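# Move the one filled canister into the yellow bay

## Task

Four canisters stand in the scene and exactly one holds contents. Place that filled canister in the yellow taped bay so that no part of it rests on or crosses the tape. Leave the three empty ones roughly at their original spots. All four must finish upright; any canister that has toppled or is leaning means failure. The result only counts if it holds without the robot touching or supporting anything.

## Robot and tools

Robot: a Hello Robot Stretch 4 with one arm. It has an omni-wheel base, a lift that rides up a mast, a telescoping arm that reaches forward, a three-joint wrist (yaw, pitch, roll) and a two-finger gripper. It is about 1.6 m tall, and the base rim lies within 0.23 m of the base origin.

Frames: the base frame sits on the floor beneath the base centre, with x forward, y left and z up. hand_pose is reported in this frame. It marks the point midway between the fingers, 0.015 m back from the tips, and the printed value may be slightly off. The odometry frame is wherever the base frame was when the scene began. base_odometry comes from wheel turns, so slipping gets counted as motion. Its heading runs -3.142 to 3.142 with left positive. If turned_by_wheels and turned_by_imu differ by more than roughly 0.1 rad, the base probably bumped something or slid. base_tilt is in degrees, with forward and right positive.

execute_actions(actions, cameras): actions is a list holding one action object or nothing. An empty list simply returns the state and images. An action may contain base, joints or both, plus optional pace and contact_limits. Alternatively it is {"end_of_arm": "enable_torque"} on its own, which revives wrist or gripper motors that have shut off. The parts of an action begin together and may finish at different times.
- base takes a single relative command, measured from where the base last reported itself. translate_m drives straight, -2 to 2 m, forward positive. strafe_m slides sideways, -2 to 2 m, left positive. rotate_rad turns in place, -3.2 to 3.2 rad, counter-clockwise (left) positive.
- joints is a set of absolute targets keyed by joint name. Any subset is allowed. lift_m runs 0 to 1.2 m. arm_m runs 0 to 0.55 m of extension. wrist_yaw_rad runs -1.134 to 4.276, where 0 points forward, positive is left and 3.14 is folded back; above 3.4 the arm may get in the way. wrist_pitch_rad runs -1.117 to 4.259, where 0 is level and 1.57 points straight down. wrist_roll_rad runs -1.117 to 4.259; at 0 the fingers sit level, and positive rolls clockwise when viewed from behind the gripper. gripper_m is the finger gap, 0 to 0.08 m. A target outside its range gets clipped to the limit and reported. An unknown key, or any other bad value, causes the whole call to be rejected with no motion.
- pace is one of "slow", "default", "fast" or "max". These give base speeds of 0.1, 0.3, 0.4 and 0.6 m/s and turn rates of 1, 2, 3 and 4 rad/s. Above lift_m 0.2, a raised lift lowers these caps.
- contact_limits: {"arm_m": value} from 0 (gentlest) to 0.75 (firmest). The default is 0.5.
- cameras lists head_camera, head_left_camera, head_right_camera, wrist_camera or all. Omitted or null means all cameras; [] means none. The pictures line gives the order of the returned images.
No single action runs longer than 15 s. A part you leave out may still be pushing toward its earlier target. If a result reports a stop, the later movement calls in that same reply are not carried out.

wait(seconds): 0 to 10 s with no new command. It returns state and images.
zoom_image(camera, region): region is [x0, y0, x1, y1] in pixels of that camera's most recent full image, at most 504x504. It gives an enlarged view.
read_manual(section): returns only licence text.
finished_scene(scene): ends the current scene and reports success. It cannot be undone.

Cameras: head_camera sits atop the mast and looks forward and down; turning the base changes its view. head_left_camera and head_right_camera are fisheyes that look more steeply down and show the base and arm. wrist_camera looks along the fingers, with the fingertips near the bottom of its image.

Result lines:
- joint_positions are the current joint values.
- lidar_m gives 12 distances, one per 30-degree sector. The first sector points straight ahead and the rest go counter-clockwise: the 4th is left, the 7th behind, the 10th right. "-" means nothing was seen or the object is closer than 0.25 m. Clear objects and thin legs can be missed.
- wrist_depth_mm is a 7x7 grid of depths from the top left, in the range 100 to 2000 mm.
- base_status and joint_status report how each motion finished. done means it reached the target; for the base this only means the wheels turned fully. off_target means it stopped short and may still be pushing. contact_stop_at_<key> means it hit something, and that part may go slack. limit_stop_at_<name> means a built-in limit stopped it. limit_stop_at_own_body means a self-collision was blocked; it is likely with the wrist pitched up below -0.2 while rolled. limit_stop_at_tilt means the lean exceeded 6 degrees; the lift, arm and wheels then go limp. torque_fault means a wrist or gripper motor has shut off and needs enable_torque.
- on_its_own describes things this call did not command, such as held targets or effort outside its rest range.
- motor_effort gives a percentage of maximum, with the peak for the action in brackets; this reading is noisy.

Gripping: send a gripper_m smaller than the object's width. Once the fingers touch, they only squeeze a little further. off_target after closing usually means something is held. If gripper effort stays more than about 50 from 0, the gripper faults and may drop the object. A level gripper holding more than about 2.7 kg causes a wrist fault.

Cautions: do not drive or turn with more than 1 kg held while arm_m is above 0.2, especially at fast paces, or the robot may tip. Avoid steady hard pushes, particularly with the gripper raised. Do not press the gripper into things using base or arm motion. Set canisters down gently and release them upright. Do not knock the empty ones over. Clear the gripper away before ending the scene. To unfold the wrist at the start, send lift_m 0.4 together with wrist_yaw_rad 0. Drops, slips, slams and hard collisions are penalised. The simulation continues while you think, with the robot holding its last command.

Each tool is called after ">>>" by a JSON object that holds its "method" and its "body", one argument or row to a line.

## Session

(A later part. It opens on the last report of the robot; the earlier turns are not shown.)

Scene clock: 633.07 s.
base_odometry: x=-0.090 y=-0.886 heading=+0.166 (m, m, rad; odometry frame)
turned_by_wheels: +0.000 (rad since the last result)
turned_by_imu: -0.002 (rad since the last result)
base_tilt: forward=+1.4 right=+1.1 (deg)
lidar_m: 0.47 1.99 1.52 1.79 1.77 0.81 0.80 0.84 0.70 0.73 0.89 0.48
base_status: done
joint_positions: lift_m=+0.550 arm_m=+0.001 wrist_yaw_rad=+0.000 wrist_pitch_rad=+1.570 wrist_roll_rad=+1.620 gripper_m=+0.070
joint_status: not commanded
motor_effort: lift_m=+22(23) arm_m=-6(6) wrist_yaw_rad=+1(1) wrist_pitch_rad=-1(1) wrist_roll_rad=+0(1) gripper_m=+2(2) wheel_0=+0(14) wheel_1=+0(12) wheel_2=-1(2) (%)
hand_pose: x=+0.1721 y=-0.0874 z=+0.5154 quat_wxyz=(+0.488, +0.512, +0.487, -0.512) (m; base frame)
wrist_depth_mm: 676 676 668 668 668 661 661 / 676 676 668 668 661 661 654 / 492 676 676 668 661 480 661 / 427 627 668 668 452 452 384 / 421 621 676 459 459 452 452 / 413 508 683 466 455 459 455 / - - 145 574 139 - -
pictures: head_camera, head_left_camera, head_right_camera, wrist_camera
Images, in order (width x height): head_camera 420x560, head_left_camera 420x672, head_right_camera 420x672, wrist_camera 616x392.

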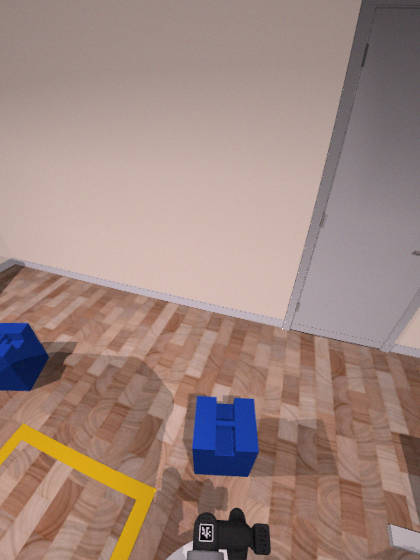

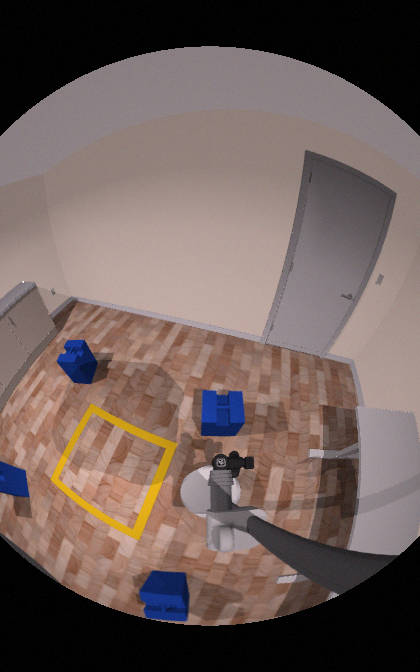

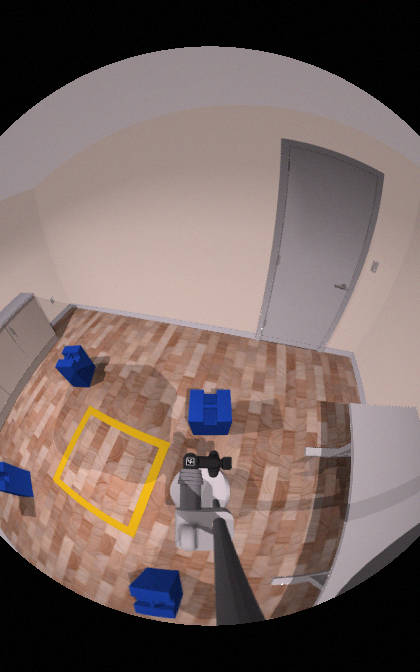

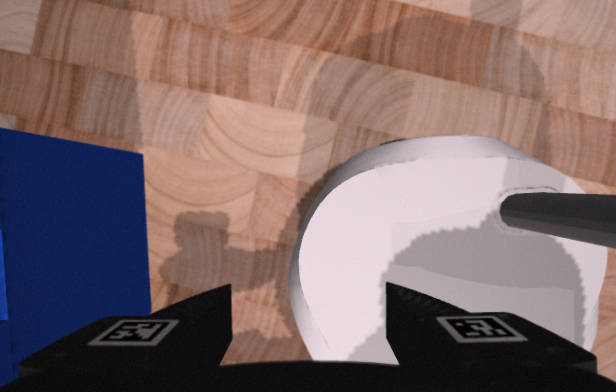

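B is directly ahead and face-on, with the bar centre near (0.583, −0.071). I'll move forward 0.13 m and extend the arm over the handle, then check it in the wrist camera.

>>> {"method": "execute_actions", "body": {
  "actions": [
    {"base": {"translate_m": 0.13}, "joints": {"arm_m": 0.281}}
  ],
  "cameras": ["head_camera", "wrist_camera"]
}}

Scene clock: 663.60 s.
base_odometry: x=+0.038 y=-0.864 heading=+0.167 (m, m, rad; odometry frame)
turned_by_wheels: +0.000 (rad since the last result)
turned_by_imu: -0.001 (rad since the last result)
base_tilt: forward=+1.4 right=+1.1 (deg)
lidar_m: 0.34 1.85 1.45 1.84 1.82 0.94 0.93 0.89 0.75 0.77 1.79 0.34
base_status: done
joint_positions: lift_m=+0.550 arm_m=+0.280 wrist_yaw_rad=+0.000 wrist_pitch_rad=+1.570 wrist_roll_rad=+1.620 gripper_m=+0.070
joint_status: all done
motor_effort: lift_m=+22(22) arm_m=+6(3) wrist_yaw_rad=+0(0) wrist_pitch_rad=+0(1) wrist_roll_rad=+0(0) gripper_m=+2(4) wheel_0=+2(8) wheel_1=+0(3) wheel_2=-1(5) (%)
hand_pose: x=+0.4511 y=-0.0874 z=+0.5154 quat_wxyz=(+0.488, +0.512, +0.487, -0.512) (m; base frame)
wrist_depth_mm: 676 661 661 661 661 661 654 / 668 676 668 281 278 668 661 / 676 282 282 281 279 661 549 / 683 283 283 283 282 609 452 / 683 683 351 349 347 539 452 / 691 683 300 293 289 484 455 / - - 145 286 139 - -
pictures: head_camera, wrist_camera
Images, in order (width x height): head_camera 420x560, wrist_camera 616x392.

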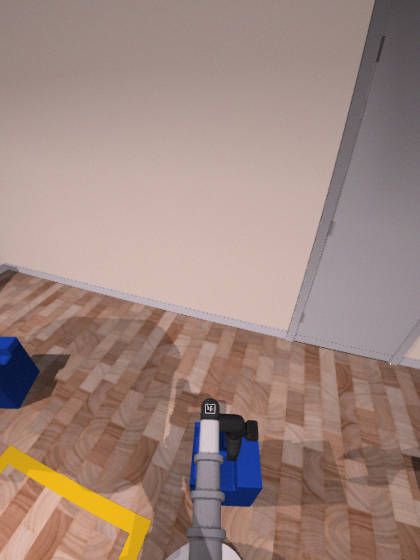

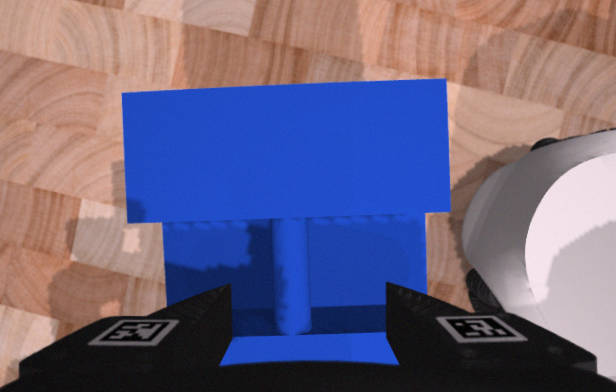

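The bar is about 1.7 cm further forward than the pinch point, and I rolled about 3° too far. I'll extend the arm slightly and correct the roll.

>>> {"method": "execute_actions", "body": {
  "actions": [
    {"joints": {"arm_m": 0.298, "wrist_roll_rad": 1.575}}
  ],
  "cameras": ["wrist_camera"]
}}

Scene clock: 677.13 s.
base_odometry: x=+0.038 y=-0.864 heading=+0.167 (m, m, rad; odometry frame)
turned_by_wheels: +0.000 (rad since the last result)
turned_by_imu: -0.001 (rad since the last result)
base_tilt: forward=+1.4 right=+1.2 (deg)
lidar_m: 0.34 1.86 1.45 1.86 1.82 0.95 0.91 0.91 0.77 0.77 1.79 0.34
base_status: not commanded
joint_positions: lift_m=+0.550 arm_m=+0.297 wrist_yaw_rad=+0.000 wrist_pitch_rad=+1.570 wrist_roll_rad=+1.575 gripper_m=+0.070
joint_status: all done
motor_effort: lift_m=+22(22) arm_m=+6(6) wrist_yaw_rad=+1(0) wrist_pitch_rad=+0(0) wrist_roll_rad=-2(4) gripper_m=+2(2) wheel_0=+2(2) wheel_1=+0(0) wheel_2=-1(1) (%)
hand_pose: x=+0.4681 y=-0.0874 z=+0.5154 quat_wxyz=(+0.499, +0.501, +0.499, -0.501) (m; base frame)
wrist_depth_mm: 668 676 668 661 654 661 661 / 668 676 281 279 279 661 661 / 676 676 282 279 279 661 661 / 683 691 283 281 281 559 466 / 683 683 351 347 347 609 452 / 683 683 291 294 293 496 452 / - - 146 285 139 - -
pictures: wrist_camera
Images, in order (width x height): wrist_camera 616x392.

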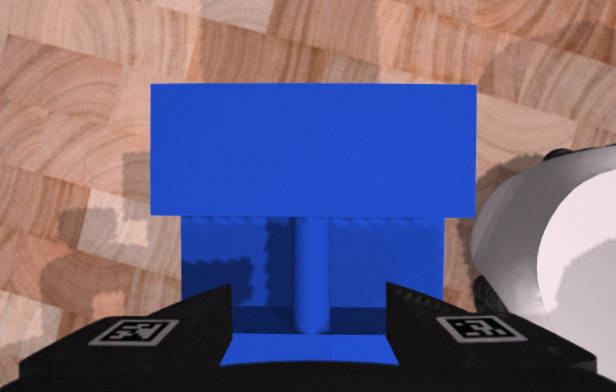

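B's bar is centred and square to the fingers. Lowering onto it and gripping.

>>> {"method": "execute_actions", "body": {
  "actions": [
    {"joints": {"lift_m": 0.395}}
  ],
  "cameras": ["wrist_camera"]
}}

>>> {"method": "execute_actions", "body": {
  "actions": [
    {"joints": {"gripper_m": 0.005}}
  ],
  "cameras": ["wrist_camera"]
}}

Scene clock: 683.77 s.
base_odometry: x=+0.038 y=-0.864 heading=+0.167 (m, m, rad; odometry frame)
turned_by_wheels: +0.000 (rad since the last result)
turned_by_imu: -0.001 (rad since the last result)
base_tilt: forward=+1.3 right=+1.1 (deg)
lidar_m: 0.33 1.85 1.46 1.87 1.83 0.96 0.94 0.92 0.76 0.77 1.78 0.33
base_status: not commanded
joint_positions: lift_m=+0.395 arm_m=+0.297 wrist_yaw_rad=+0.000 wrist_pitch_rad=+1.570 wrist_roll_rad=+1.575 gripper_m=+0.070
joint_status: all done
motor_effort: lift_m=+18(22) arm_m=+6(6) wrist_yaw_rad=+0(1) wrist_pitch_rad=+0(0) wrist_roll_rad=-1(2) gripper_m=+2(2) wheel_0=+2(2) wheel_1=+0(0) wheel_2=-1(1) (%)
hand_pose: x=+0.4681 y=-0.0874 z=+0.3608 quat_wxyz=(+0.499, +0.501, +0.499, -0.501) (m; base frame)
wrist_depth_mm: 126 125 125 124 124 123 - / 126 126 125 125 125 124 124 / 127 126 126 126 125 124 124 / 128 127 126 126 126 125 125 / 359 128 128 127 126 126 191 / 525 195 194 130 192 192 364 / - - 145 130 139 - -
pictures: wrist_camera
Images, in order (width x height): wrist_camera 616x392.

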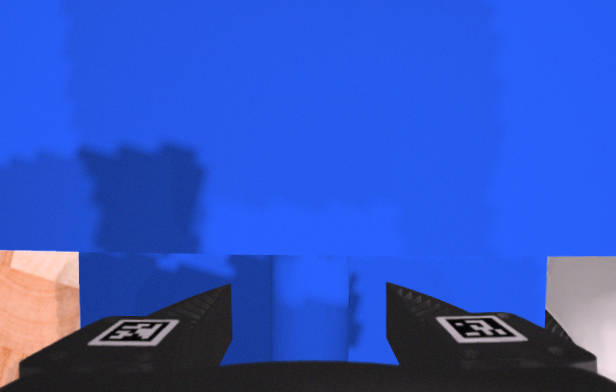

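Scene clock: 684.87 s.
base_odometry: x=+0.038 y=-0.864 heading=+0.167 (m, m, rad; odometry frame)
turned_by_wheels: +0.000 (rad since the last result)
turned_by_imu: +0.000 (rad since the last result)
base_tilt: forward=+1.4 right=+1.2 (deg)
lidar_m: 0.34 1.86 1.47 1.86 1.82 0.94 0.93 0.92 0.77 0.78 1.79 0.35
base_status: not commanded
joint_positions: lift_m=+0.395 arm_m=+0.297 wrist_yaw_rad=-0.002 wrist_pitch_rad=+1.570 wrist_roll_rad=+1.577 gripper_m=+0.028
joint_status: gripper_m off_target (ended at +0.028, target +0.005)
on_its_own: gripper_m is held at +0.022, not at your +0.005, by its contact guard: the fingers met something
motor_effort: lift_m=+18(18) arm_m=+6(6) wrist_yaw_rad=+7(9) wrist_pitch_rad=-1(3) wrist_roll_rad=-7(8) gripper_m=-40(52) wheel_0=+3(2) wheel_1=+0(0) wheel_2=-1(1) (%)
hand_pose: x=+0.4678 y=-0.0874 z=+0.3608 quat_wxyz=(+0.498, +0.502, +0.498, -0.502) (m; base frame)
wrist_depth_mm: 126 125 125 124 124 124 - / 126 126 125 125 125 124 124 / 127 126 126 126 125 125 125 / 128 127 126 126 126 125 125 / 128 128 127 126 126 126 274 / 525 196 141 130 171 192 366 / 530 - - 131 - - 379
pictures: wrist_camera
Images, in order (width x height): wrist_camera 616x392.

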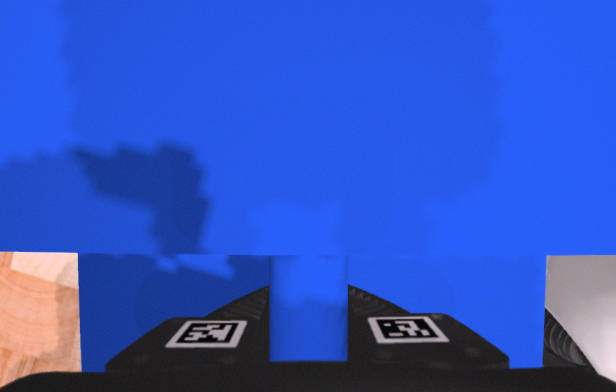

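I've got B's bar. The wrist yaw and roll efforts are higher this time, which suggests it resists more. Slow test lift next.

>>> {"method": "execute_actions", "body": {
  "actions": [
    {"joints": {"lift_m": 0.45}, "pace": "slow"}
  ],
  "cameras": ["head_camera", "wrist_camera"]
}}

Scene clock: 692.47 s.
base_odometry: x=+0.038 y=-0.864 heading=+0.167 (m, m, rad; odometry frame)
turned_by_wheels: +0.000 (rad since the last result)
turned_by_imu: -0.001 (rad since the last result)
base_tilt: forward=+1.3 right=+1.2 (deg)
lidar_m: 0.33 1.85 1.46 1.86 1.82 0.96 0.94 0.89 0.77 0.77 1.78 0.35
base_status: not commanded
joint_positions: lift_m=+0.450 arm_m=+0.297 wrist_yaw_rad=+0.000 wrist_pitch_rad=+1.570 wrist_roll_rad=+1.575 gripper_m=+0.023
joint_status: all done
on_its_own: gripper_m is held at +0.022, not at your +0.005, by its contact guard: the fingers met something
motor_effort: lift_m=+24(34) arm_m=+4(6) wrist_yaw_rad=+2(7) wrist_pitch_rad=-1(15) wrist_roll_rad=-1(6) gripper_m=-4(42) wheel_0=+2(2) wheel_1=+0(0) wheel_2=-1(1) (%)
hand_pose: x=+0.4683 y=-0.0874 z=+0.4153 quat_wxyz=(+0.499, +0.501, +0.499, -0.501) (m; base frame)
wrist_depth_mm: 569 569 180 179 179 554 554 / 574 181 180 180 179 178 178 / 580 181 181 180 180 179 179 / 580 182 182 181 180 180 179 / 580 250 249 184 247 247 397 / 580 251 150 183 147 247 392 / 580 585 - 183 - 569 407
pictures: head_camera, wrist_camera
Images, in order (width x height): head_camera 420x560, wrist_camera 616x392.

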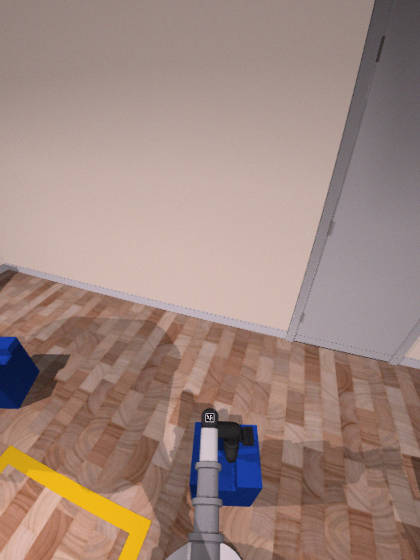

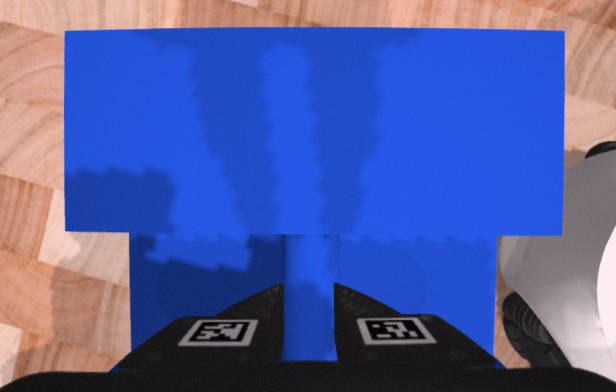

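B slipped out: the gripper rose but the canister stayed on the floor, and lift effort peaked at 34%. That confirms B is the heavy, full canister, since the three empty ones all lifted easily. My straight-down grip on B didn't hold it.

I'll try a tilted grasp, coming in along the trough with the gripper pitched about 30° below level. That puts the lower finger partly under the bar, so it supports the weight directly. First I'll open, raise, and reconfigure the wrist.

>>> {"method": "execute_actions", "body": {
  "actions": [
    {"joints": {"gripper_m": 0.06, "lift_m": 0.50}}
  ],
  "cameras": []
}}

>>> {"method": "execute_actions", "body": {
  "actions": [
    {"base": {"strafe_m": 0.006}, "joints": {"wrist_pitch_rad": 0.52, "arm_m": 0.0734}}
  ],
  "cameras": ["head_camera", "wrist_camera"]
}}

Scene clock: 813.57 s.
base_odometry: x=+0.038 y=-0.864 heading=+0.167 (m, m, rad; odometry frame)
turned_by_wheels: +0.000 (rad since the last result)
turned_by_imu: -0.001 (rad since the last result)
base_tilt: forward=+1.3 right=+1.2 (deg)
lidar_m: 0.33 1.85 1.46 1.85 1.82 0.94 0.92 0.91 0.76 0.76 1.80 0.36
base_status: not commanded
joint_positions: lift_m=+0.500 arm_m=+0.297 wrist_yaw_rad=+0.000 wrist_pitch_rad=+1.570 wrist_roll_rad=+1.575 gripper_m=+0.060
joint_status: all done
motor_effort: lift_m=+24(24) arm_m=+4(4) wrist_yaw_rad=+1(1) wrist_pitch_rad=-1(1) wrist_roll_rad=-2(1) gripper_m=+2(5) wheel_0=+1(1) wheel_1=+0(0) wheel_2=-1(2) (%)
hand_pose: x=+0.4683 y=-0.0874 z=+0.4653 quat_wxyz=(+0.499, +0.501, +0.499, -0.501) (m; base frame)
wrist_depth_mm: 621 621 615 615 609 609 609 / 627 232 231 229 229 228 609 / 627 233 231 230 229 229 609 / 634 234 232 232 229 230 459 / 627 627 300 242 297 504 410 / 627 627 151 244 150 469 413 / 634 - 144 246 137 - -
pictures: none
No camera images: the call's "cameras" was empty. Leave "cameras" out to get every camera's image.

Scene clock: 815.33 s.
base_odometry: x=+0.037 y=-0.858 heading=+0.166 (m, m, rad; odometry frame)
turned_by_wheels: +0.000 (rad since the last result)
turned_by_imu: +0.000 (rad since the last result)
base_tilt: forward=+1.3 right=+1.1 (deg)
lidar_m: 0.33 1.85 1.45 1.85 1.81 0.95 0.92 0.92 0.77 0.77 1.79 0.35
base_status: done
joint_positions: lift_m=+0.500 arm_m=+0.074 wrist_yaw_rad=+0.000 wrist_pitch_rad=+0.523 wrist_roll_rad=+1.575 gripper_m=+0.060
joint_status: all done
motor_effort: lift_m=+23(24) arm_m=-6(9) wrist_yaw_rad=+1(1) wrist_pitch_rad=-8(8) wrist_roll_rad=-1(1) gripper_m=+3(2) wheel_0=-1(7) wheel_1=+0(6) wheel_2=+0(0) (%)
hand_pose: x=+0.4296 y=-0.0874 z=+0.5719 quat_wxyz=(+0.682, +0.685, +0.182, -0.183) (m; base frame)
wrist_depth_mm: 1008 1078 1182 1255 946 715 591 / 1025 1138 1255 1336 946 320 247 / 1060 1182 1308 1366 377 290 244 / 1118 1229 1366 1336 904 291 248 / 1160 1281 1464 1336 946 366 306 / 1182 1281 151 1366 150 283 301 / 1229 - 145 1366 138 - -
pictures: head_camera, wrist_camera
Images, in order (width x height): head_camera 420x560, wrist_camera 616x392.

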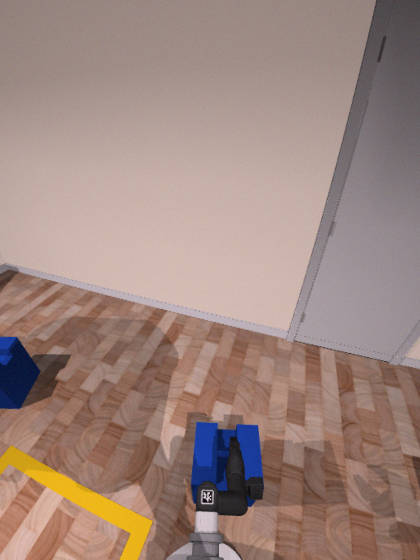

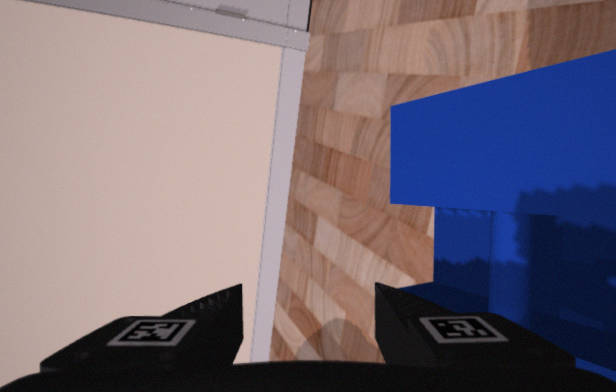

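The gripper is now pitched about 30° below level. I'll lower slowly to the pre-insertion height, with both fingertips going into the trough on my side of the bar.

>>> {"method": "execute_actions", "body": {
  "actions": [
    {"joints": {"lift_m": 0.32}, "pace": "slow"}
  ],
  "cameras": ["head_camera", "head_right_camera", "wrist_camera"]
}}

Scene clock: 824.23 s.
base_odometry: x=+0.037 y=-0.858 heading=+0.166 (m, m, rad; odometry frame)
turned_by_wheels: +0.000 (rad since the last result)
turned_by_imu: -0.001 (rad since the last result)
base_tilt: forward=+1.3 right=+1.1 (deg)
lidar_m: 0.33 1.83 1.46 1.85 1.81 0.96 0.91 0.92 0.77 0.78 1.79 0.37
base_status: not commanded
joint_positions: lift_m=+0.320 arm_m=+0.074 wrist_yaw_rad=+0.000 wrist_pitch_rad=+0.523 wrist_roll_rad=+1.575 gripper_m=+0.060
joint_status: all done
motor_effort: lift_m=+18(22) arm_m=-6(6) wrist_yaw_rad=+1(1) wrist_pitch_rad=-8(8) wrist_roll_rad=-1(1) gripper_m=+2(3) wheel_0=-1(1) wheel_1=+0(0) wheel_2=+0(0) (%)
hand_pose: x=+0.4296 y=-0.0874 z=+0.3923 quat_wxyz=(+0.682, +0.685, +0.182, -0.183) (m; base frame)
wrist_depth_mm: 991 1078 1182 166 116 - - / 1025 1138 1205 167 117 - - / 1078 1160 290 167 118 - - / 1118 1229 1281 169 118 - - / 1160 1281 1430 190 190 164 - / 1205 1281 151 191 150 159 142 / 1205 - 145 192 138 - -
pictures: head_camera, head_right_camera, wrist_camera
Images, in order (width x height): head_camera 420x560, head_right_camera 420x672, wrist_camera 616x392.

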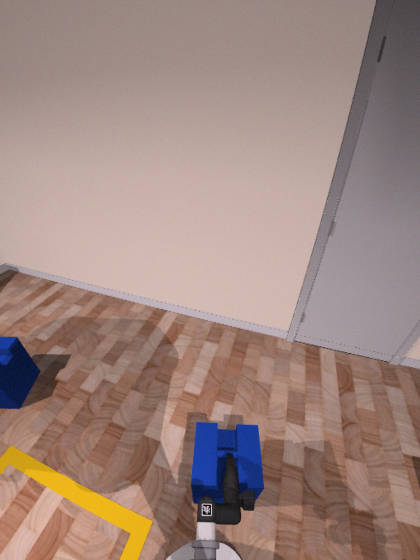

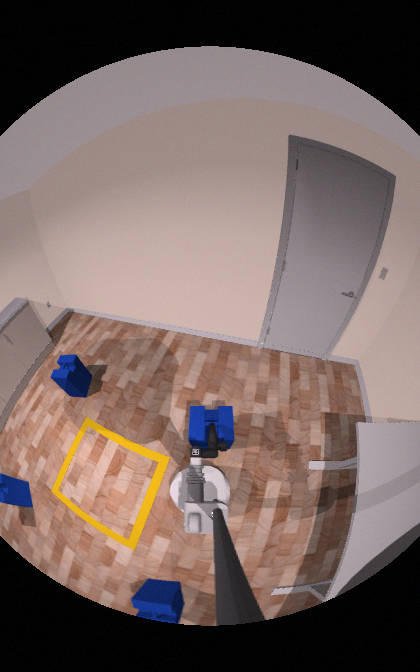

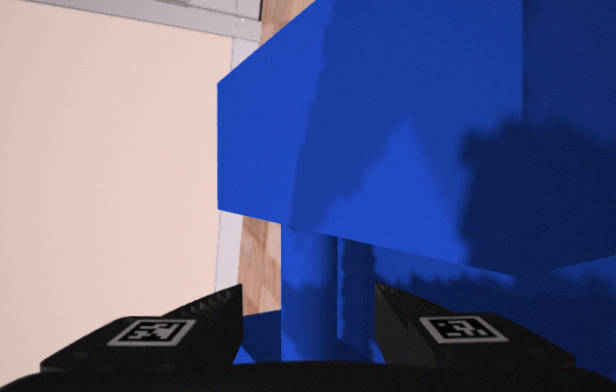

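In the rotated wrist view, the bar appears as the vertical stripe between the fingers. Depth puts it roughly 4 to 5 cm beyond the pinch point along the gripper axis. I'll slide in along that axis by extending the arm and lowering the lift together, slowly.

>>> {"method": "execute_actions", "body": {
  "actions": [
    {"joints": {"arm_m": 0.116, "lift_m": 0.296}, "pace": "slow"}
  ],
  "cameras": ["head_camera", "wrist_camera"]
}}

Scene clock: 838.73 s.
base_odometry: x=+0.037 y=-0.858 heading=+0.166 (m, m, rad; odometry frame)
turned_by_wheels: +0.000 (rad since the last result)
turned_by_imu: -0.001 (rad since the last result)
base_tilt: forward=+1.3 right=+1.2 (deg)
lidar_m: 0.33 1.85 1.45 1.86 1.82 0.95 0.92 0.90 0.77 0.78 1.79 0.37
base_status: not commanded
joint_positions: lift_m=+0.296 arm_m=+0.115 wrist_yaw_rad=+0.000 wrist_pitch_rad=+0.523 wrist_roll_rad=+1.575 gripper_m=+0.060
joint_status: all done
motor_effort: lift_m=+18(16) arm_m=+6(8) wrist_yaw_rad=+1(1) wrist_pitch_rad=-8(8) wrist_roll_rad=-1(1) gripper_m=+3(2) wheel_0=-1(1) wheel_1=+0(0) wheel_2=+0(0) (%)
hand_pose: x=+0.4701 y=-0.0874 z=+0.3683 quat_wxyz=(+0.682, +0.685, +0.182, -0.183) (m; base frame)
wrist_depth_mm: 976 1060 1078 120 - - - / 991 1098 202 121 - - - / 1025 1138 204 121 - - - / 1078 1205 205 122 - - - / 1118 1255 1336 136 - - - / 1182 1229 151 139 149 131 - / 1182 - 144 140 137 - -
pictures: head_camera, wrist_camera
Images, in order (width x height): head_camera 420x560, wrist_camera 616x392.

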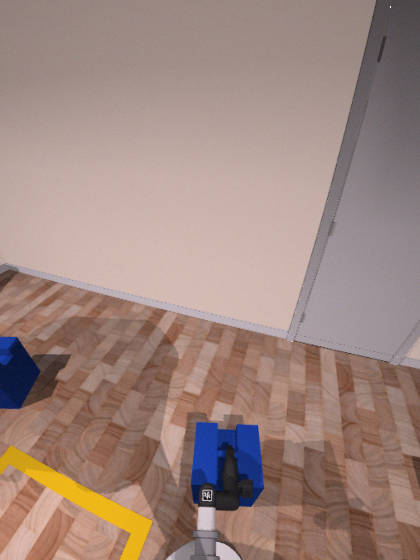

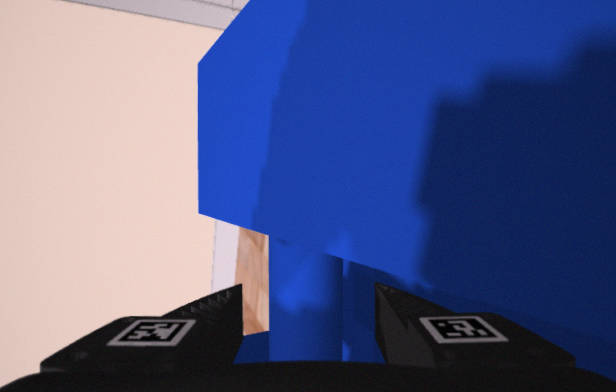

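No contact stop on the way in, and depth now puts the bar at about the pinch point, between the fingers. Closing the gripper.

>>> {"method": "execute_actions", "body": {
  "actions": [
    {"joints": {"gripper_m": 0.005}}
  ],
  "cameras": ["wrist_camera"]
}}

Scene clock: 849.33 s.
base_odometry: x=+0.037 y=-0.858 heading=+0.166 (m, m, rad; odometry frame)
turned_by_wheels: +0.000 (rad since the last result)
turned_by_imu: -0.001 (rad since the last result)
base_tilt: forward=+1.3 right=+1.1 (deg)
lidar_m: 0.33 1.86 1.45 1.85 1.83 0.95 0.92 0.93 0.76 0.78 1.80 0.38
base_status: not commanded
joint_positions: lift_m=+0.296 arm_m=+0.115 wrist_yaw_rad=+0.000 wrist_pitch_rad=+0.521 wrist_roll_rad=+1.577 gripper_m=+0.027
joint_status: gripper_m off_target (ended at +0.027, target +0.005)
on_its_own: gripper_m is held at +0.022, not at your +0.005, by its contact guard: the fingers met something
motor_effort: lift_m=+18(18) arm_m=+5(6) wrist_yaw_rad=+2(2) wrist_pitch_rad=-3(8) wrist_roll_rad=-6(8) gripper_m=-44(59) wheel_0=-1(1) wheel_1=+0(0) wheel_2=+0(0) (%)
hand_pose: x=+0.4704 y=-0.0875 z=+0.3686 quat_wxyz=(+0.681, +0.685, +0.181, -0.183) (m; base frame)
wrist_depth_mm: 976 1042 1078 121 - - - / 991 1098 205 118 - - - / 1042 1138 207 119 - - - / 1060 1182 208 119 - - - / 1138 1255 1336 137 - - - / 1160 1281 141 140 154 138 - / 1205 - - 140 - - -
pictures: wrist_camera
Images, in order (width x height): wrist_camera 616x392.

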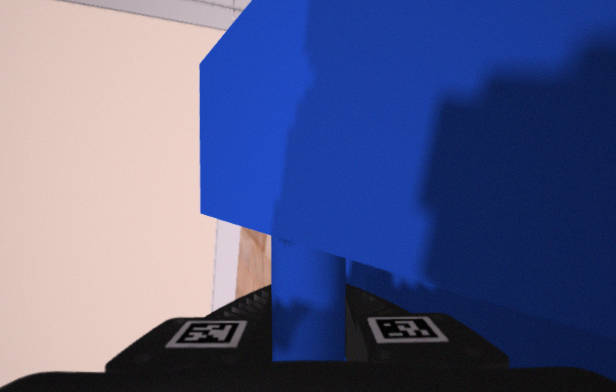

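The gripper closed at 0.027 m, the bar's width, with effort −44. Raising slowly by 3 cm to see whether B comes up with it.

>>> {"method": "execute_actions", "body": {
  "actions": [
    {"joints": {"lift_m": 0.326}, "pace": "slow"}
  ],
  "cameras": ["head_camera", "wrist_camera"]
}}

Scene clock: 856.20 s.
base_odometry: x=+0.037 y=-0.858 heading=+0.166 (m, m, rad; odometry frame)
turned_by_wheels: +0.000 (rad since the last result)
turned_by_imu: -0.001 (rad since the last result)
base_tilt: forward=+1.3 right=+1.2 (deg)
lidar_m: 0.33 1.86 1.45 1.86 1.81 0.94 0.93 0.90 0.79 0.77 1.78 0.36
base_status: not commanded
joint_positions: lift_m=+0.312 arm_m=+0.116 wrist_yaw_rad=-0.003 wrist_pitch_rad=+0.545 wrist_roll_rad=+1.576 gripper_m=+0.027
joint_status: lift_m contact_stop (moved +0.016 of +0.030)
on_its_own: gripper_m is held at +0.022, not at your +0.005, by its contact guard: the fingers met something; lift_m is slack since a contact_stop (your +0.326 is given up); wrist_pitch_rad is at rest, and its effort (-71) is outside its rest range (-23 to +23)
motor_effort: lift_m=+25(40) arm_m=+0(5) wrist_yaw_rad=+9(7) wrist_pitch_rad=-71(96) wrist_roll_rad=-4(5) gripper_m=-42(43) wheel_0=-2(2) wheel_1=+0(0) wheel_2=-3(3) (%)
hand_pose: x=+0.4685 y=-0.0879 z=+0.3800 quat_wxyz=(+0.679, +0.683, +0.189, -0.192) (m; base frame)
wrist_depth_mm: 960 1042 1118 126 - - - / 991 1078 206 127 - - - / 1025 1138 208 128 - - - / 1060 1182 209 129 103 - - / 1118 1255 1336 143 177 - - / 1182 1308 149 144 165 144 - / 1205 1308 - 144 - - -
pictures: head_camera, wrist_camera
Images, in order (width x height): head_camera 420x560, wrist_camera 616x392.

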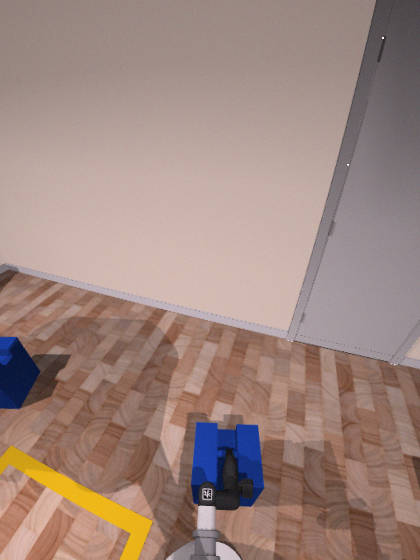

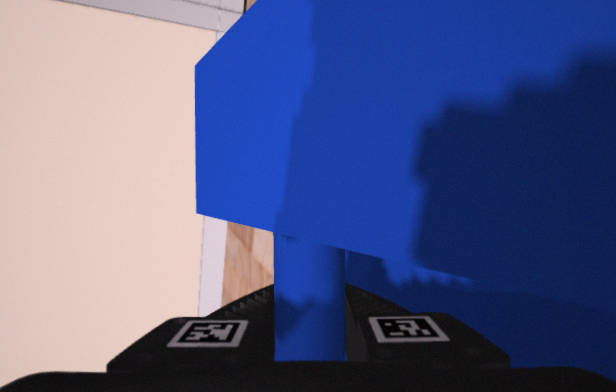

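That didn't go well. The lift stopped with a contact_stop after 1.6 cm. The wrist pitch motor is now holding at −71% with a 96% peak, which is close to a torque fault. I can't tell from this whether B actually left the floor. I'll lower back down straight away to take the load off the wrist.

>>> {"method": "execute_actions", "body": {
  "actions": [
    {"joints": {"lift_m": 0.296}, "pace": "slow"}
  ],
  "cameras": ["head_camera", "wrist_camera"]
}}

Scene clock: 881.37 s.
base_odometry: x=+0.037 y=-0.858 heading=+0.166 (m, m, rad; odometry frame)
turned_by_wheels: +0.000 (rad since the last result)
turned_by_imu: -0.001 (rad since the last result)
base_tilt: forward=+1.3 right=+1.2 (deg)
lidar_m: 0.33 1.85 1.45 1.85 1.81 0.95 0.92 0.91 0.77 0.77 1.79 0.36
base_status: not commanded
joint_positions: lift_m=+0.297 arm_m=+0.116 wrist_yaw_rad=-0.006 wrist_pitch_rad=+0.521 wrist_roll_rad=+1.576 gripper_m=+0.027
joint_status: all done
on_its_own: gripper_m is held at +0.022, not at your +0.005, by its contact guard: the fingers met something; wrist_yaw_rad is at rest, and its effort (+18) is outside its rest range (-13 to +13)
motor_effort: lift_m=+11(21) arm_m=+2(1) wrist_yaw_rad=+18(18) wrist_pitch_rad=-2(58) wrist_roll_rad=-3(4) gripper_m=-43(43) wheel_0=+0(1) wheel_1=+1(1) wheel_2=-5(5) (%)
hand_pose: x=+0.4706 y=-0.0885 z=+0.3692 quat_wxyz=(+0.681, +0.686, +0.180, -0.184) (m; base frame)
wrist_depth_mm: 976 1042 1118 123 - - - / 991 1098 216 124 - - - / 1042 1118 218 124 - - - / 1060 1182 219 125 - - - / 1118 1229 1366 143 184 - - / 1160 1255 141 144 156 140 - / 1205 - - 143 - - -
pictures: head_camera, wrist_camera
Images, in order (width x height): head_camera 420x560, wrist_camera 616x392.

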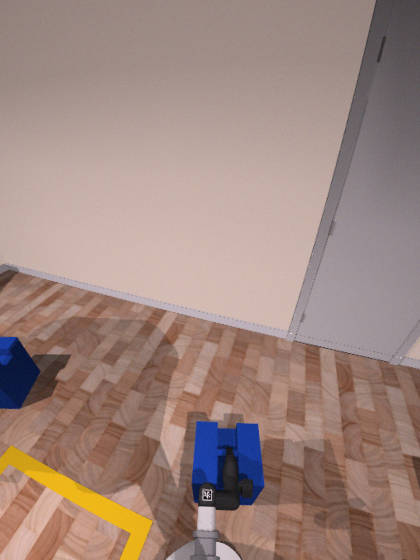

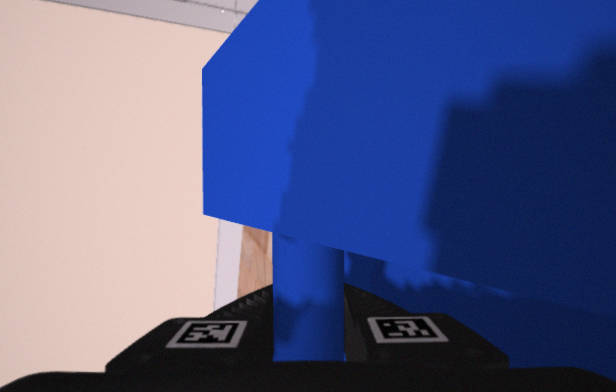

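The wrist pitch load is back to normal, though wrist yaw effort (+18) is still outside its rest range. Rereading that result carefully: the tilted grip did not slip. The gripper held at 0.027 m right through the raise and the depth readings barely changed. What stopped it was the lift's own contact_stop at a 40% peak, so something held the lift back, and that result doesn't say whether it was B's weight or a finger fouling the canister. So I still don't know B's weight, and a steeper tilt, which would load the wrist pitch motor less, is still untried.

I'll release and back out now, then test whether B slides on the floor with a low push. That's a cheap check and it doesn't put the wrist back near a torque fault. If B starts to tip, I'll go back to the grasp with a steeper tilt; if it just won't move, I'll try a firmer contact limit.

>>> {"method": "execute_actions", "body": {
  "actions": [
    {"joints": {"gripper_m": 0.06}}
  ],
  "cameras": []
}}

>>> {"method": "execute_actions", "body": {
  "actions": [
    {"joints": {"arm_m": 0.074, "lift_m": 0.32}, "pace": "slow"}
  ],
  "cameras": ["head_camera", "wrist_camera"]
}}

Scene clock: 897.13 s.
base_odometry: x=+0.037 y=-0.858 heading=+0.166 (m, m, rad; odometry frame)
turned_by_wheels: +0.000 (rad since the last result)
turned_by_imu: -0.001 (rad since the last result)
base_tilt: forward=+1.3 right=+1.1 (deg)
lidar_m: 0.33 1.82 1.44 1.86 1.83 0.94 0.92 0.91 0.78 0.77 1.79 0.38
base_status: not commanded
joint_positions: lift_m=+0.296 arm_m=+0.116 wrist_yaw_rad=+0.000 wrist_pitch_rad=+0.522 wrist_roll_rad=+1.576 gripper_m=+0.060
joint_status: all done
motor_effort: lift_m=+18(18) arm_m=+2(1) wrist_yaw_rad=+3(17) wrist_pitch_rad=-6(6) wrist_roll_rad=-2(3) gripper_m=+2(41) wheel_0=+0(0) wheel_1=+1(1) wheel_2=-4(5) (%)
hand_pose: x=+0.4710 y=-0.0875 z=+0.3684 quat_wxyz=(+0.681, +0.685, +0.182, -0.183) (m; base frame)
wrist_depth_mm: 960 1042 1078 120 - - - / 991 1098 202 121 - - - / 1042 1138 204 121 - - - / 1078 1205 206 118 - - - / 1138 1229 1336 140 187 - - / 1182 1255 151 142 150 132 - / 1182 - 145 143 137 - -
pictures: none
No camera images: the call's "cameras" was empty. Leave "cameras" out to get every camera's image.

Scene clock: 898.70 s.
base_odometry: x=+0.037 y=-0.858 heading=+0.166 (m, m, rad; odometry frame)
turned_by_wheels: +0.000 (rad since the last result)
turned_by_imu: +0.000 (rad since the last result)
base_tilt: forward=+1.4 right=+1.2 (deg)
lidar_m: 0.32 1.84 1.44 1.86 1.82 0.94 0.92 0.92 0.77 0.77 1.80 0.39
base_status: not commanded
joint_positions: lift_m=+0.320 arm_m=+0.075 wrist_yaw_rad=+0.000 wrist_pitch_rad=+0.522 wrist_roll_rad=+1.576 gripper_m=+0.060
joint_status: all done
motor_effort: lift_m=+24(25) arm_m=-6(7) wrist_yaw_rad=+1(2) wrist_pitch_rad=-7(7) wrist_roll_rad=-2(2) gripper_m=+3(3) wheel_0=+0(0) wheel_1=+1(1) wheel_2=-4(4) (%)
hand_pose: x=+0.4303 y=-0.0875 z=+0.3919 quat_wxyz=(+0.682, +0.685, +0.182, -0.183) (m; base frame)
wrist_depth_mm: 991 1060 1182 164 116 - - / 1042 1118 1182 166 116 - - / 1078 1182 287 167 117 - - / 1098 1229 1308 167 117 - - / 1160 1281 1397 192 196 158 - / 1205 1255 151 193 150 158 142 / 1229 - 144 193 137 - -
pictures: head_camera, wrist_camera
Images, in order (width x height): head_camera 420x560, wrist_camera 616x392.

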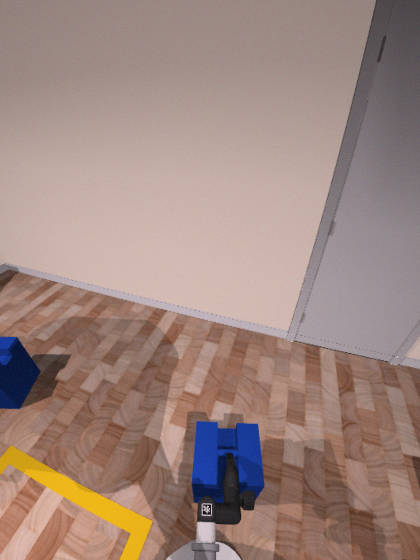

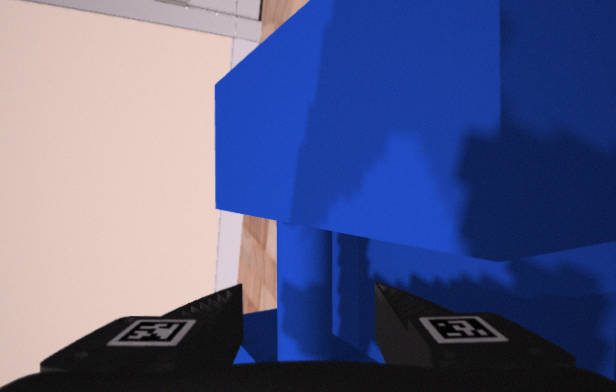

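Released and clear of the handle. I'll run the slide test in the direction B actually needs to go. That means going around to B's +x side so that pushing moves it toward the bay. First I'll lift clear of the canister and set the wrist up for pushing: roll 0, fingers slightly open so they touch at two points, tips low.

>>> {"method": "execute_actions", "body": {
  "actions": [
    {"joints": {"lift_m": 0.5, "arm_m": 0.0}}
  ],
  "cameras": []
}}

>>> {"method": "execute_actions", "body": {
  "actions": [
    {"base": {"strafe_m": 0.45}, "joints": {"wrist_roll_rad": 0.0, "wrist_pitch_rad": 0.52, "gripper_m": 0.05}}
  ]
}}

Scene clock: 930.90 s.
base_odometry: x=+0.037 y=-0.858 heading=+0.166 (m, m, rad; odometry frame)
turned_by_wheels: +0.000 (rad since the last result)
turned_by_imu: -0.001 (rad since the last result)
base_tilt: forward=+1.4 right=+1.1 (deg)
lidar_m: 0.33 1.84 1.44 1.86 1.81 0.93 0.92 0.92 0.78 0.77 1.79 0.36
base_status: not commanded
joint_positions: lift_m=+0.500 arm_m=+0.001 wrist_yaw_rad=+0.000 wrist_pitch_rad=+0.522 wrist_roll_rad=+1.575 gripper_m=+0.060
joint_status: all done
motor_effort: lift_m=+23(24) arm_m=-6(7) wrist_yaw_rad=+1(0) wrist_pitch_rad=-7(7) wrist_roll_rad=-2(3) gripper_m=+3(2) wheel_0=+0(0) wheel_1=+1(1) wheel_2=-4(4) (%)
hand_pose: x=+0.3562 y=-0.0874 z=+0.5719 quat_wxyz=(+0.682, +0.685, +0.182, -0.183) (m; base frame)
wrist_depth_mm: 1042 1138 1255 1336 931 715 591 / 1078 1182 1308 1336 946 322 247 / 1118 1229 1366 1366 377 291 245 / 1160 1308 1464 1366 397 301 249 / 1229 1397 1499 1366 462 351 309 / 1281 1366 151 1397 150 330 298 / 1308 - 145 1366 137 - -
pictures: none
No camera images: the call's "cameras" was empty. Leave "cameras" out to get every camera's image.

Scene clock: 933.73 s.
base_odometry: x=-0.038 y=-0.414 heading=+0.166 (m, m, rad; odometry frame)
turned_by_wheels: +0.000 (rad since the last result)
turned_by_imu: +0.001 (rad since the last result)
base_tilt: forward=+1.3 right=+1.1 (deg)
lidar_m: 1.70 1.16 1.09 2.08 1.41 2.01 0.91 0.92 1.21 1.21 0.52 0.55
base_status: done
joint_positions: lift_m=+0.500 arm_m=+0.001 wrist_yaw_rad=+0.000 wrist_pitch_rad=+0.522 wrist_roll_rad=+0.000 gripper_m=+0.050
joint_status: all done
motor_effort: lift_m=+22(23) arm_m=-6(6) wrist_yaw_rad=+1(1) wrist_pitch_rad=-8(6) wrist_roll_rad=-2(5) gripper_m=-2(3) wheel_0=-2(10) wheel_1=+1(8) wheel_2=+0(4) (%)
hand_pose: x=+0.3562 y=-0.0874 z=+0.5720 quat_wxyz=(+0.966, +0.000, +0.258, +0.000) (m; base frame)
wrist_depth_mm: 1708 1661 1537 1464 1336 1229 1182 / 1983 1756 1618 1537 1430 1336 1255 / 1863 1863 1708 1661 1537 1430 1336 / 1397 1366 1397 1397 1366 1366 1397 / 1098 1118 1098 1098 1098 1098 1078 / 917 917 149 904 150 917 442 / 798 - 124 820 124 - 413
pictures: head_camera, head_left_camera, head_right_camera, wrist_camera
Images, in order (width x height): head_camera 420x560, head_left_camera 420x672, head_right_camera 420x672, wrist_camera 616x392.

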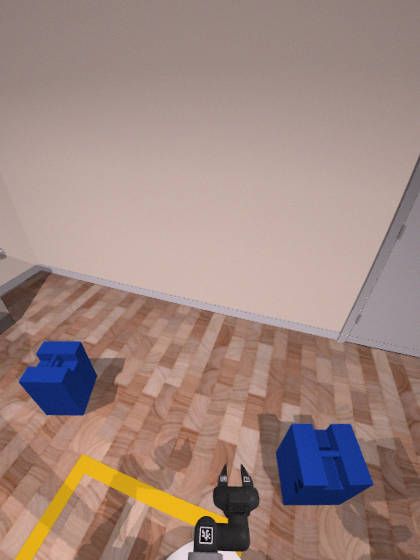

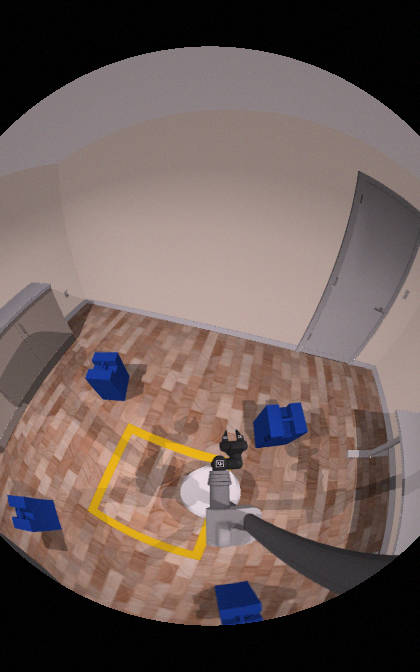

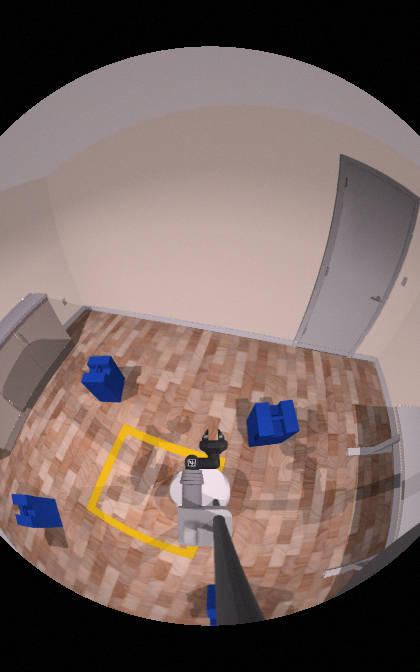

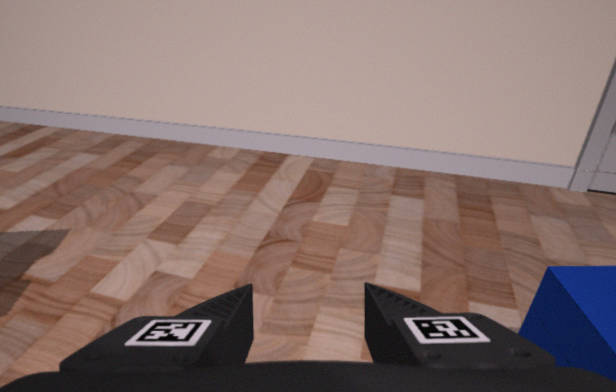

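I'll drive forward past B, then strafe across to line up with its +x face.

>>> {"method": "execute_actions", "body": {
  "actions": [
    {"base": {"translate_m": 1.089}, "pace": "fast"}
  ],
  "cameras": []
}}

>>> {"method": "execute_actions", "body": {
  "actions": [
    {"base": {"strafe_m": -0.624}, "pace": "fast"}
  ],
  "cameras": []
}}

>>> {"method": "execute_actions", "body": {
  "actions": [
    {"base": {"rotate_rad": 3.1}}
  ]
}}

Scene clock: 961.43 s.
base_odometry: x=+1.036 y=-0.234 heading=+0.166 (m, m, rad; odometry frame)
turned_by_wheels: +0.000 (rad since the last result)
turned_by_imu: +0.001 (rad since the last result)
base_tilt: forward=+1.3 right=+1.1 (deg)
lidar_m: 0.65 0.76 1.38 0.82 0.83 2.06 1.99 0.63 0.70 1.26 0.75 0.65
base_status: done
joint_positions: lift_m=+0.500 arm_m=+0.001 wrist_yaw_rad=+0.000 wrist_pitch_rad=+0.522 wrist_roll_rad=+0.000 gripper_m=+0.050
joint_status: not commanded
motor_effort: lift_m=+23(23) arm_m=-6(6) wrist_yaw_rad=+1(1) wrist_pitch_rad=-7(8) wrist_roll_rad=-1(2) gripper_m=-2(1) wheel_0=+0(8) wheel_1=-1(6) wheel_2=+2(11) (%)
hand_pose: x=+0.3562 y=-0.0874 z=+0.5720 quat_wxyz=(+0.966, +0.000, +0.258, +0.000) (m; base frame)
wrist_depth_mm: 484 445 415 392 368 347 332 / 525 488 452 421 397 370 351 / 585 539 496 459 427 399 377 / 647 591 539 496 462 427 404 / 750 668 603 549 504 462 436 / 842 732 149 609 150 500 473 / 798 - 123 668 124 - 512
pictures: none
No camera images: the call's "cameras" was empty. Leave "cameras" out to get every camera's image.

Scene clock: 964.13 s.
base_odometry: x=+1.140 y=-0.849 heading=+0.167 (m, m, rad; odometry frame)
turned_by_wheels: +0.000 (rad since the last result)
turned_by_imu: -0.001 (rad since the last result)
base_tilt: forward=+1.3 right=+1.1 (deg)
lidar_m: 0.47 0.56 1.02 1.42 2.49 0.50 0.48 1.15 1.36 0.93 0.55 0.48
base_status: done
joint_positions: lift_m=+0.500 arm_m=+0.001 wrist_yaw_rad=+0.000 wrist_pitch_rad=+0.522 wrist_roll_rad=+0.000 gripper_m=+0.050
joint_status: not commanded
motor_effort: lift_m=+22(23) arm_m=-5(6) wrist_yaw_rad=+1(1) wrist_pitch_rad=-7(7) wrist_roll_rad=-2(1) gripper_m=-2(2) wheel_0=+0(13) wheel_1=+2(12) wheel_2=+0(0) (%)
hand_pose: x=+0.3562 y=-0.0874 z=+0.5720 quat_wxyz=(+0.966, +0.000, +0.258, +0.000) (m; base frame)
wrist_depth_mm: 274 255 238 223 210 198 190 / 300 277 257 241 226 211 202 / 332 306 279 260 243 227 216 / 370 338 309 285 263 245 232 / 424 379 342 312 287 266 251 / 492 418 149 347 150 285 272 / 580 - 124 375 124 - -
pictures: none
No camera images: the call's "cameras" was empty. Leave "cameras" out to get every camera's image.

Scene clock: 966.97 s.
base_odometry: x=+1.140 y=-0.849 heading=-3.017 (m, m, rad; odometry frame)
turned_by_wheels: +3.099 (rad since the last result)
turned_by_imu: +3.154 (rad since the last result)
base_tilt: forward=+1.3 right=+1.2 (deg)
lidar_m: 0.48 1.12 1.20 0.97 0.55 0.47 0.47 0.56 0.98 1.44 1.47 0.51
base_status: done
joint_positions: lift_m=+0.500 arm_m=+0.001 wrist_yaw_rad=+0.000 wrist_pitch_rad=+0.522 wrist_roll_rad=+0.000 gripper_m=+0.050
joint_status: not commanded
motor_effort: lift_m=+22(22) arm_m=-6(6) wrist_yaw_rad=+0(1) wrist_pitch_rad=-7(7) wrist_roll_rad=-1(2) gripper_m=-3(3) wheel_0=-3(9) wheel_1=-1(7) wheel_2=-3(7) (%)
hand_pose: x=+0.3562 y=-0.0874 z=+0.5720 quat_wxyz=(+0.966, +0.000, +0.258, +0.000) (m; base frame)
wrist_depth_mm: 1863 - - - - - - / 1921 - - - 1863 - - / 1863 1863 1863 1863 1808 1863 1863 / 1397 1397 1366 1397 1397 1397 1397 / 1098 1118 488 508 535 1098 1078 / 904 904 149 477 151 904 917 / 798 - 124 433 124 - 798
pictures: head_camera, head_left_camera, head_right_camera, wrist_camera
Images, in order (width x height): head_camera 420x560, head_left_camera 420x672, head_right_camera 420x672, wrist_camera 616x392.

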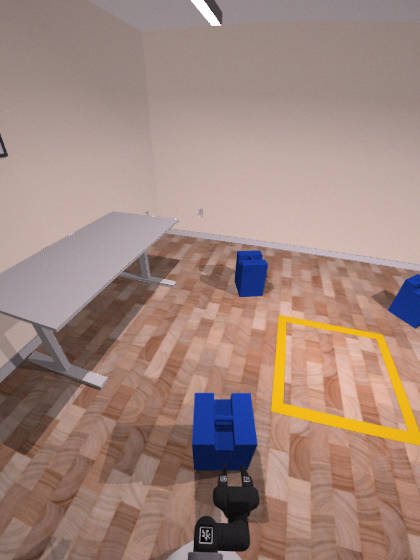

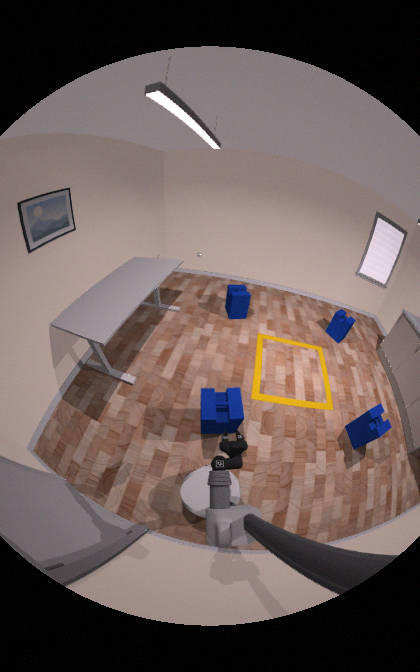

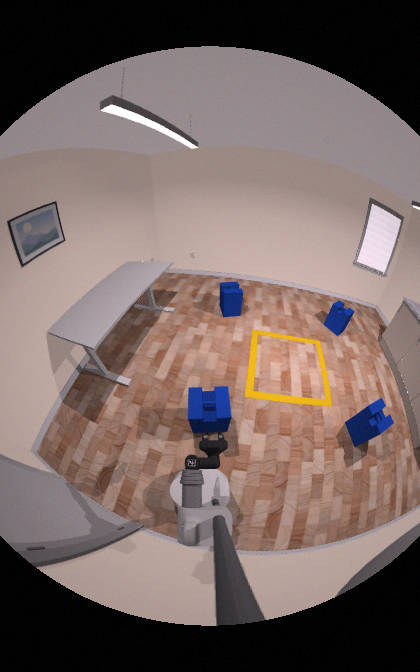

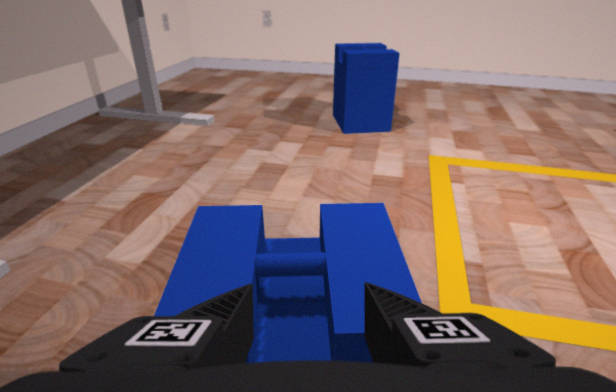

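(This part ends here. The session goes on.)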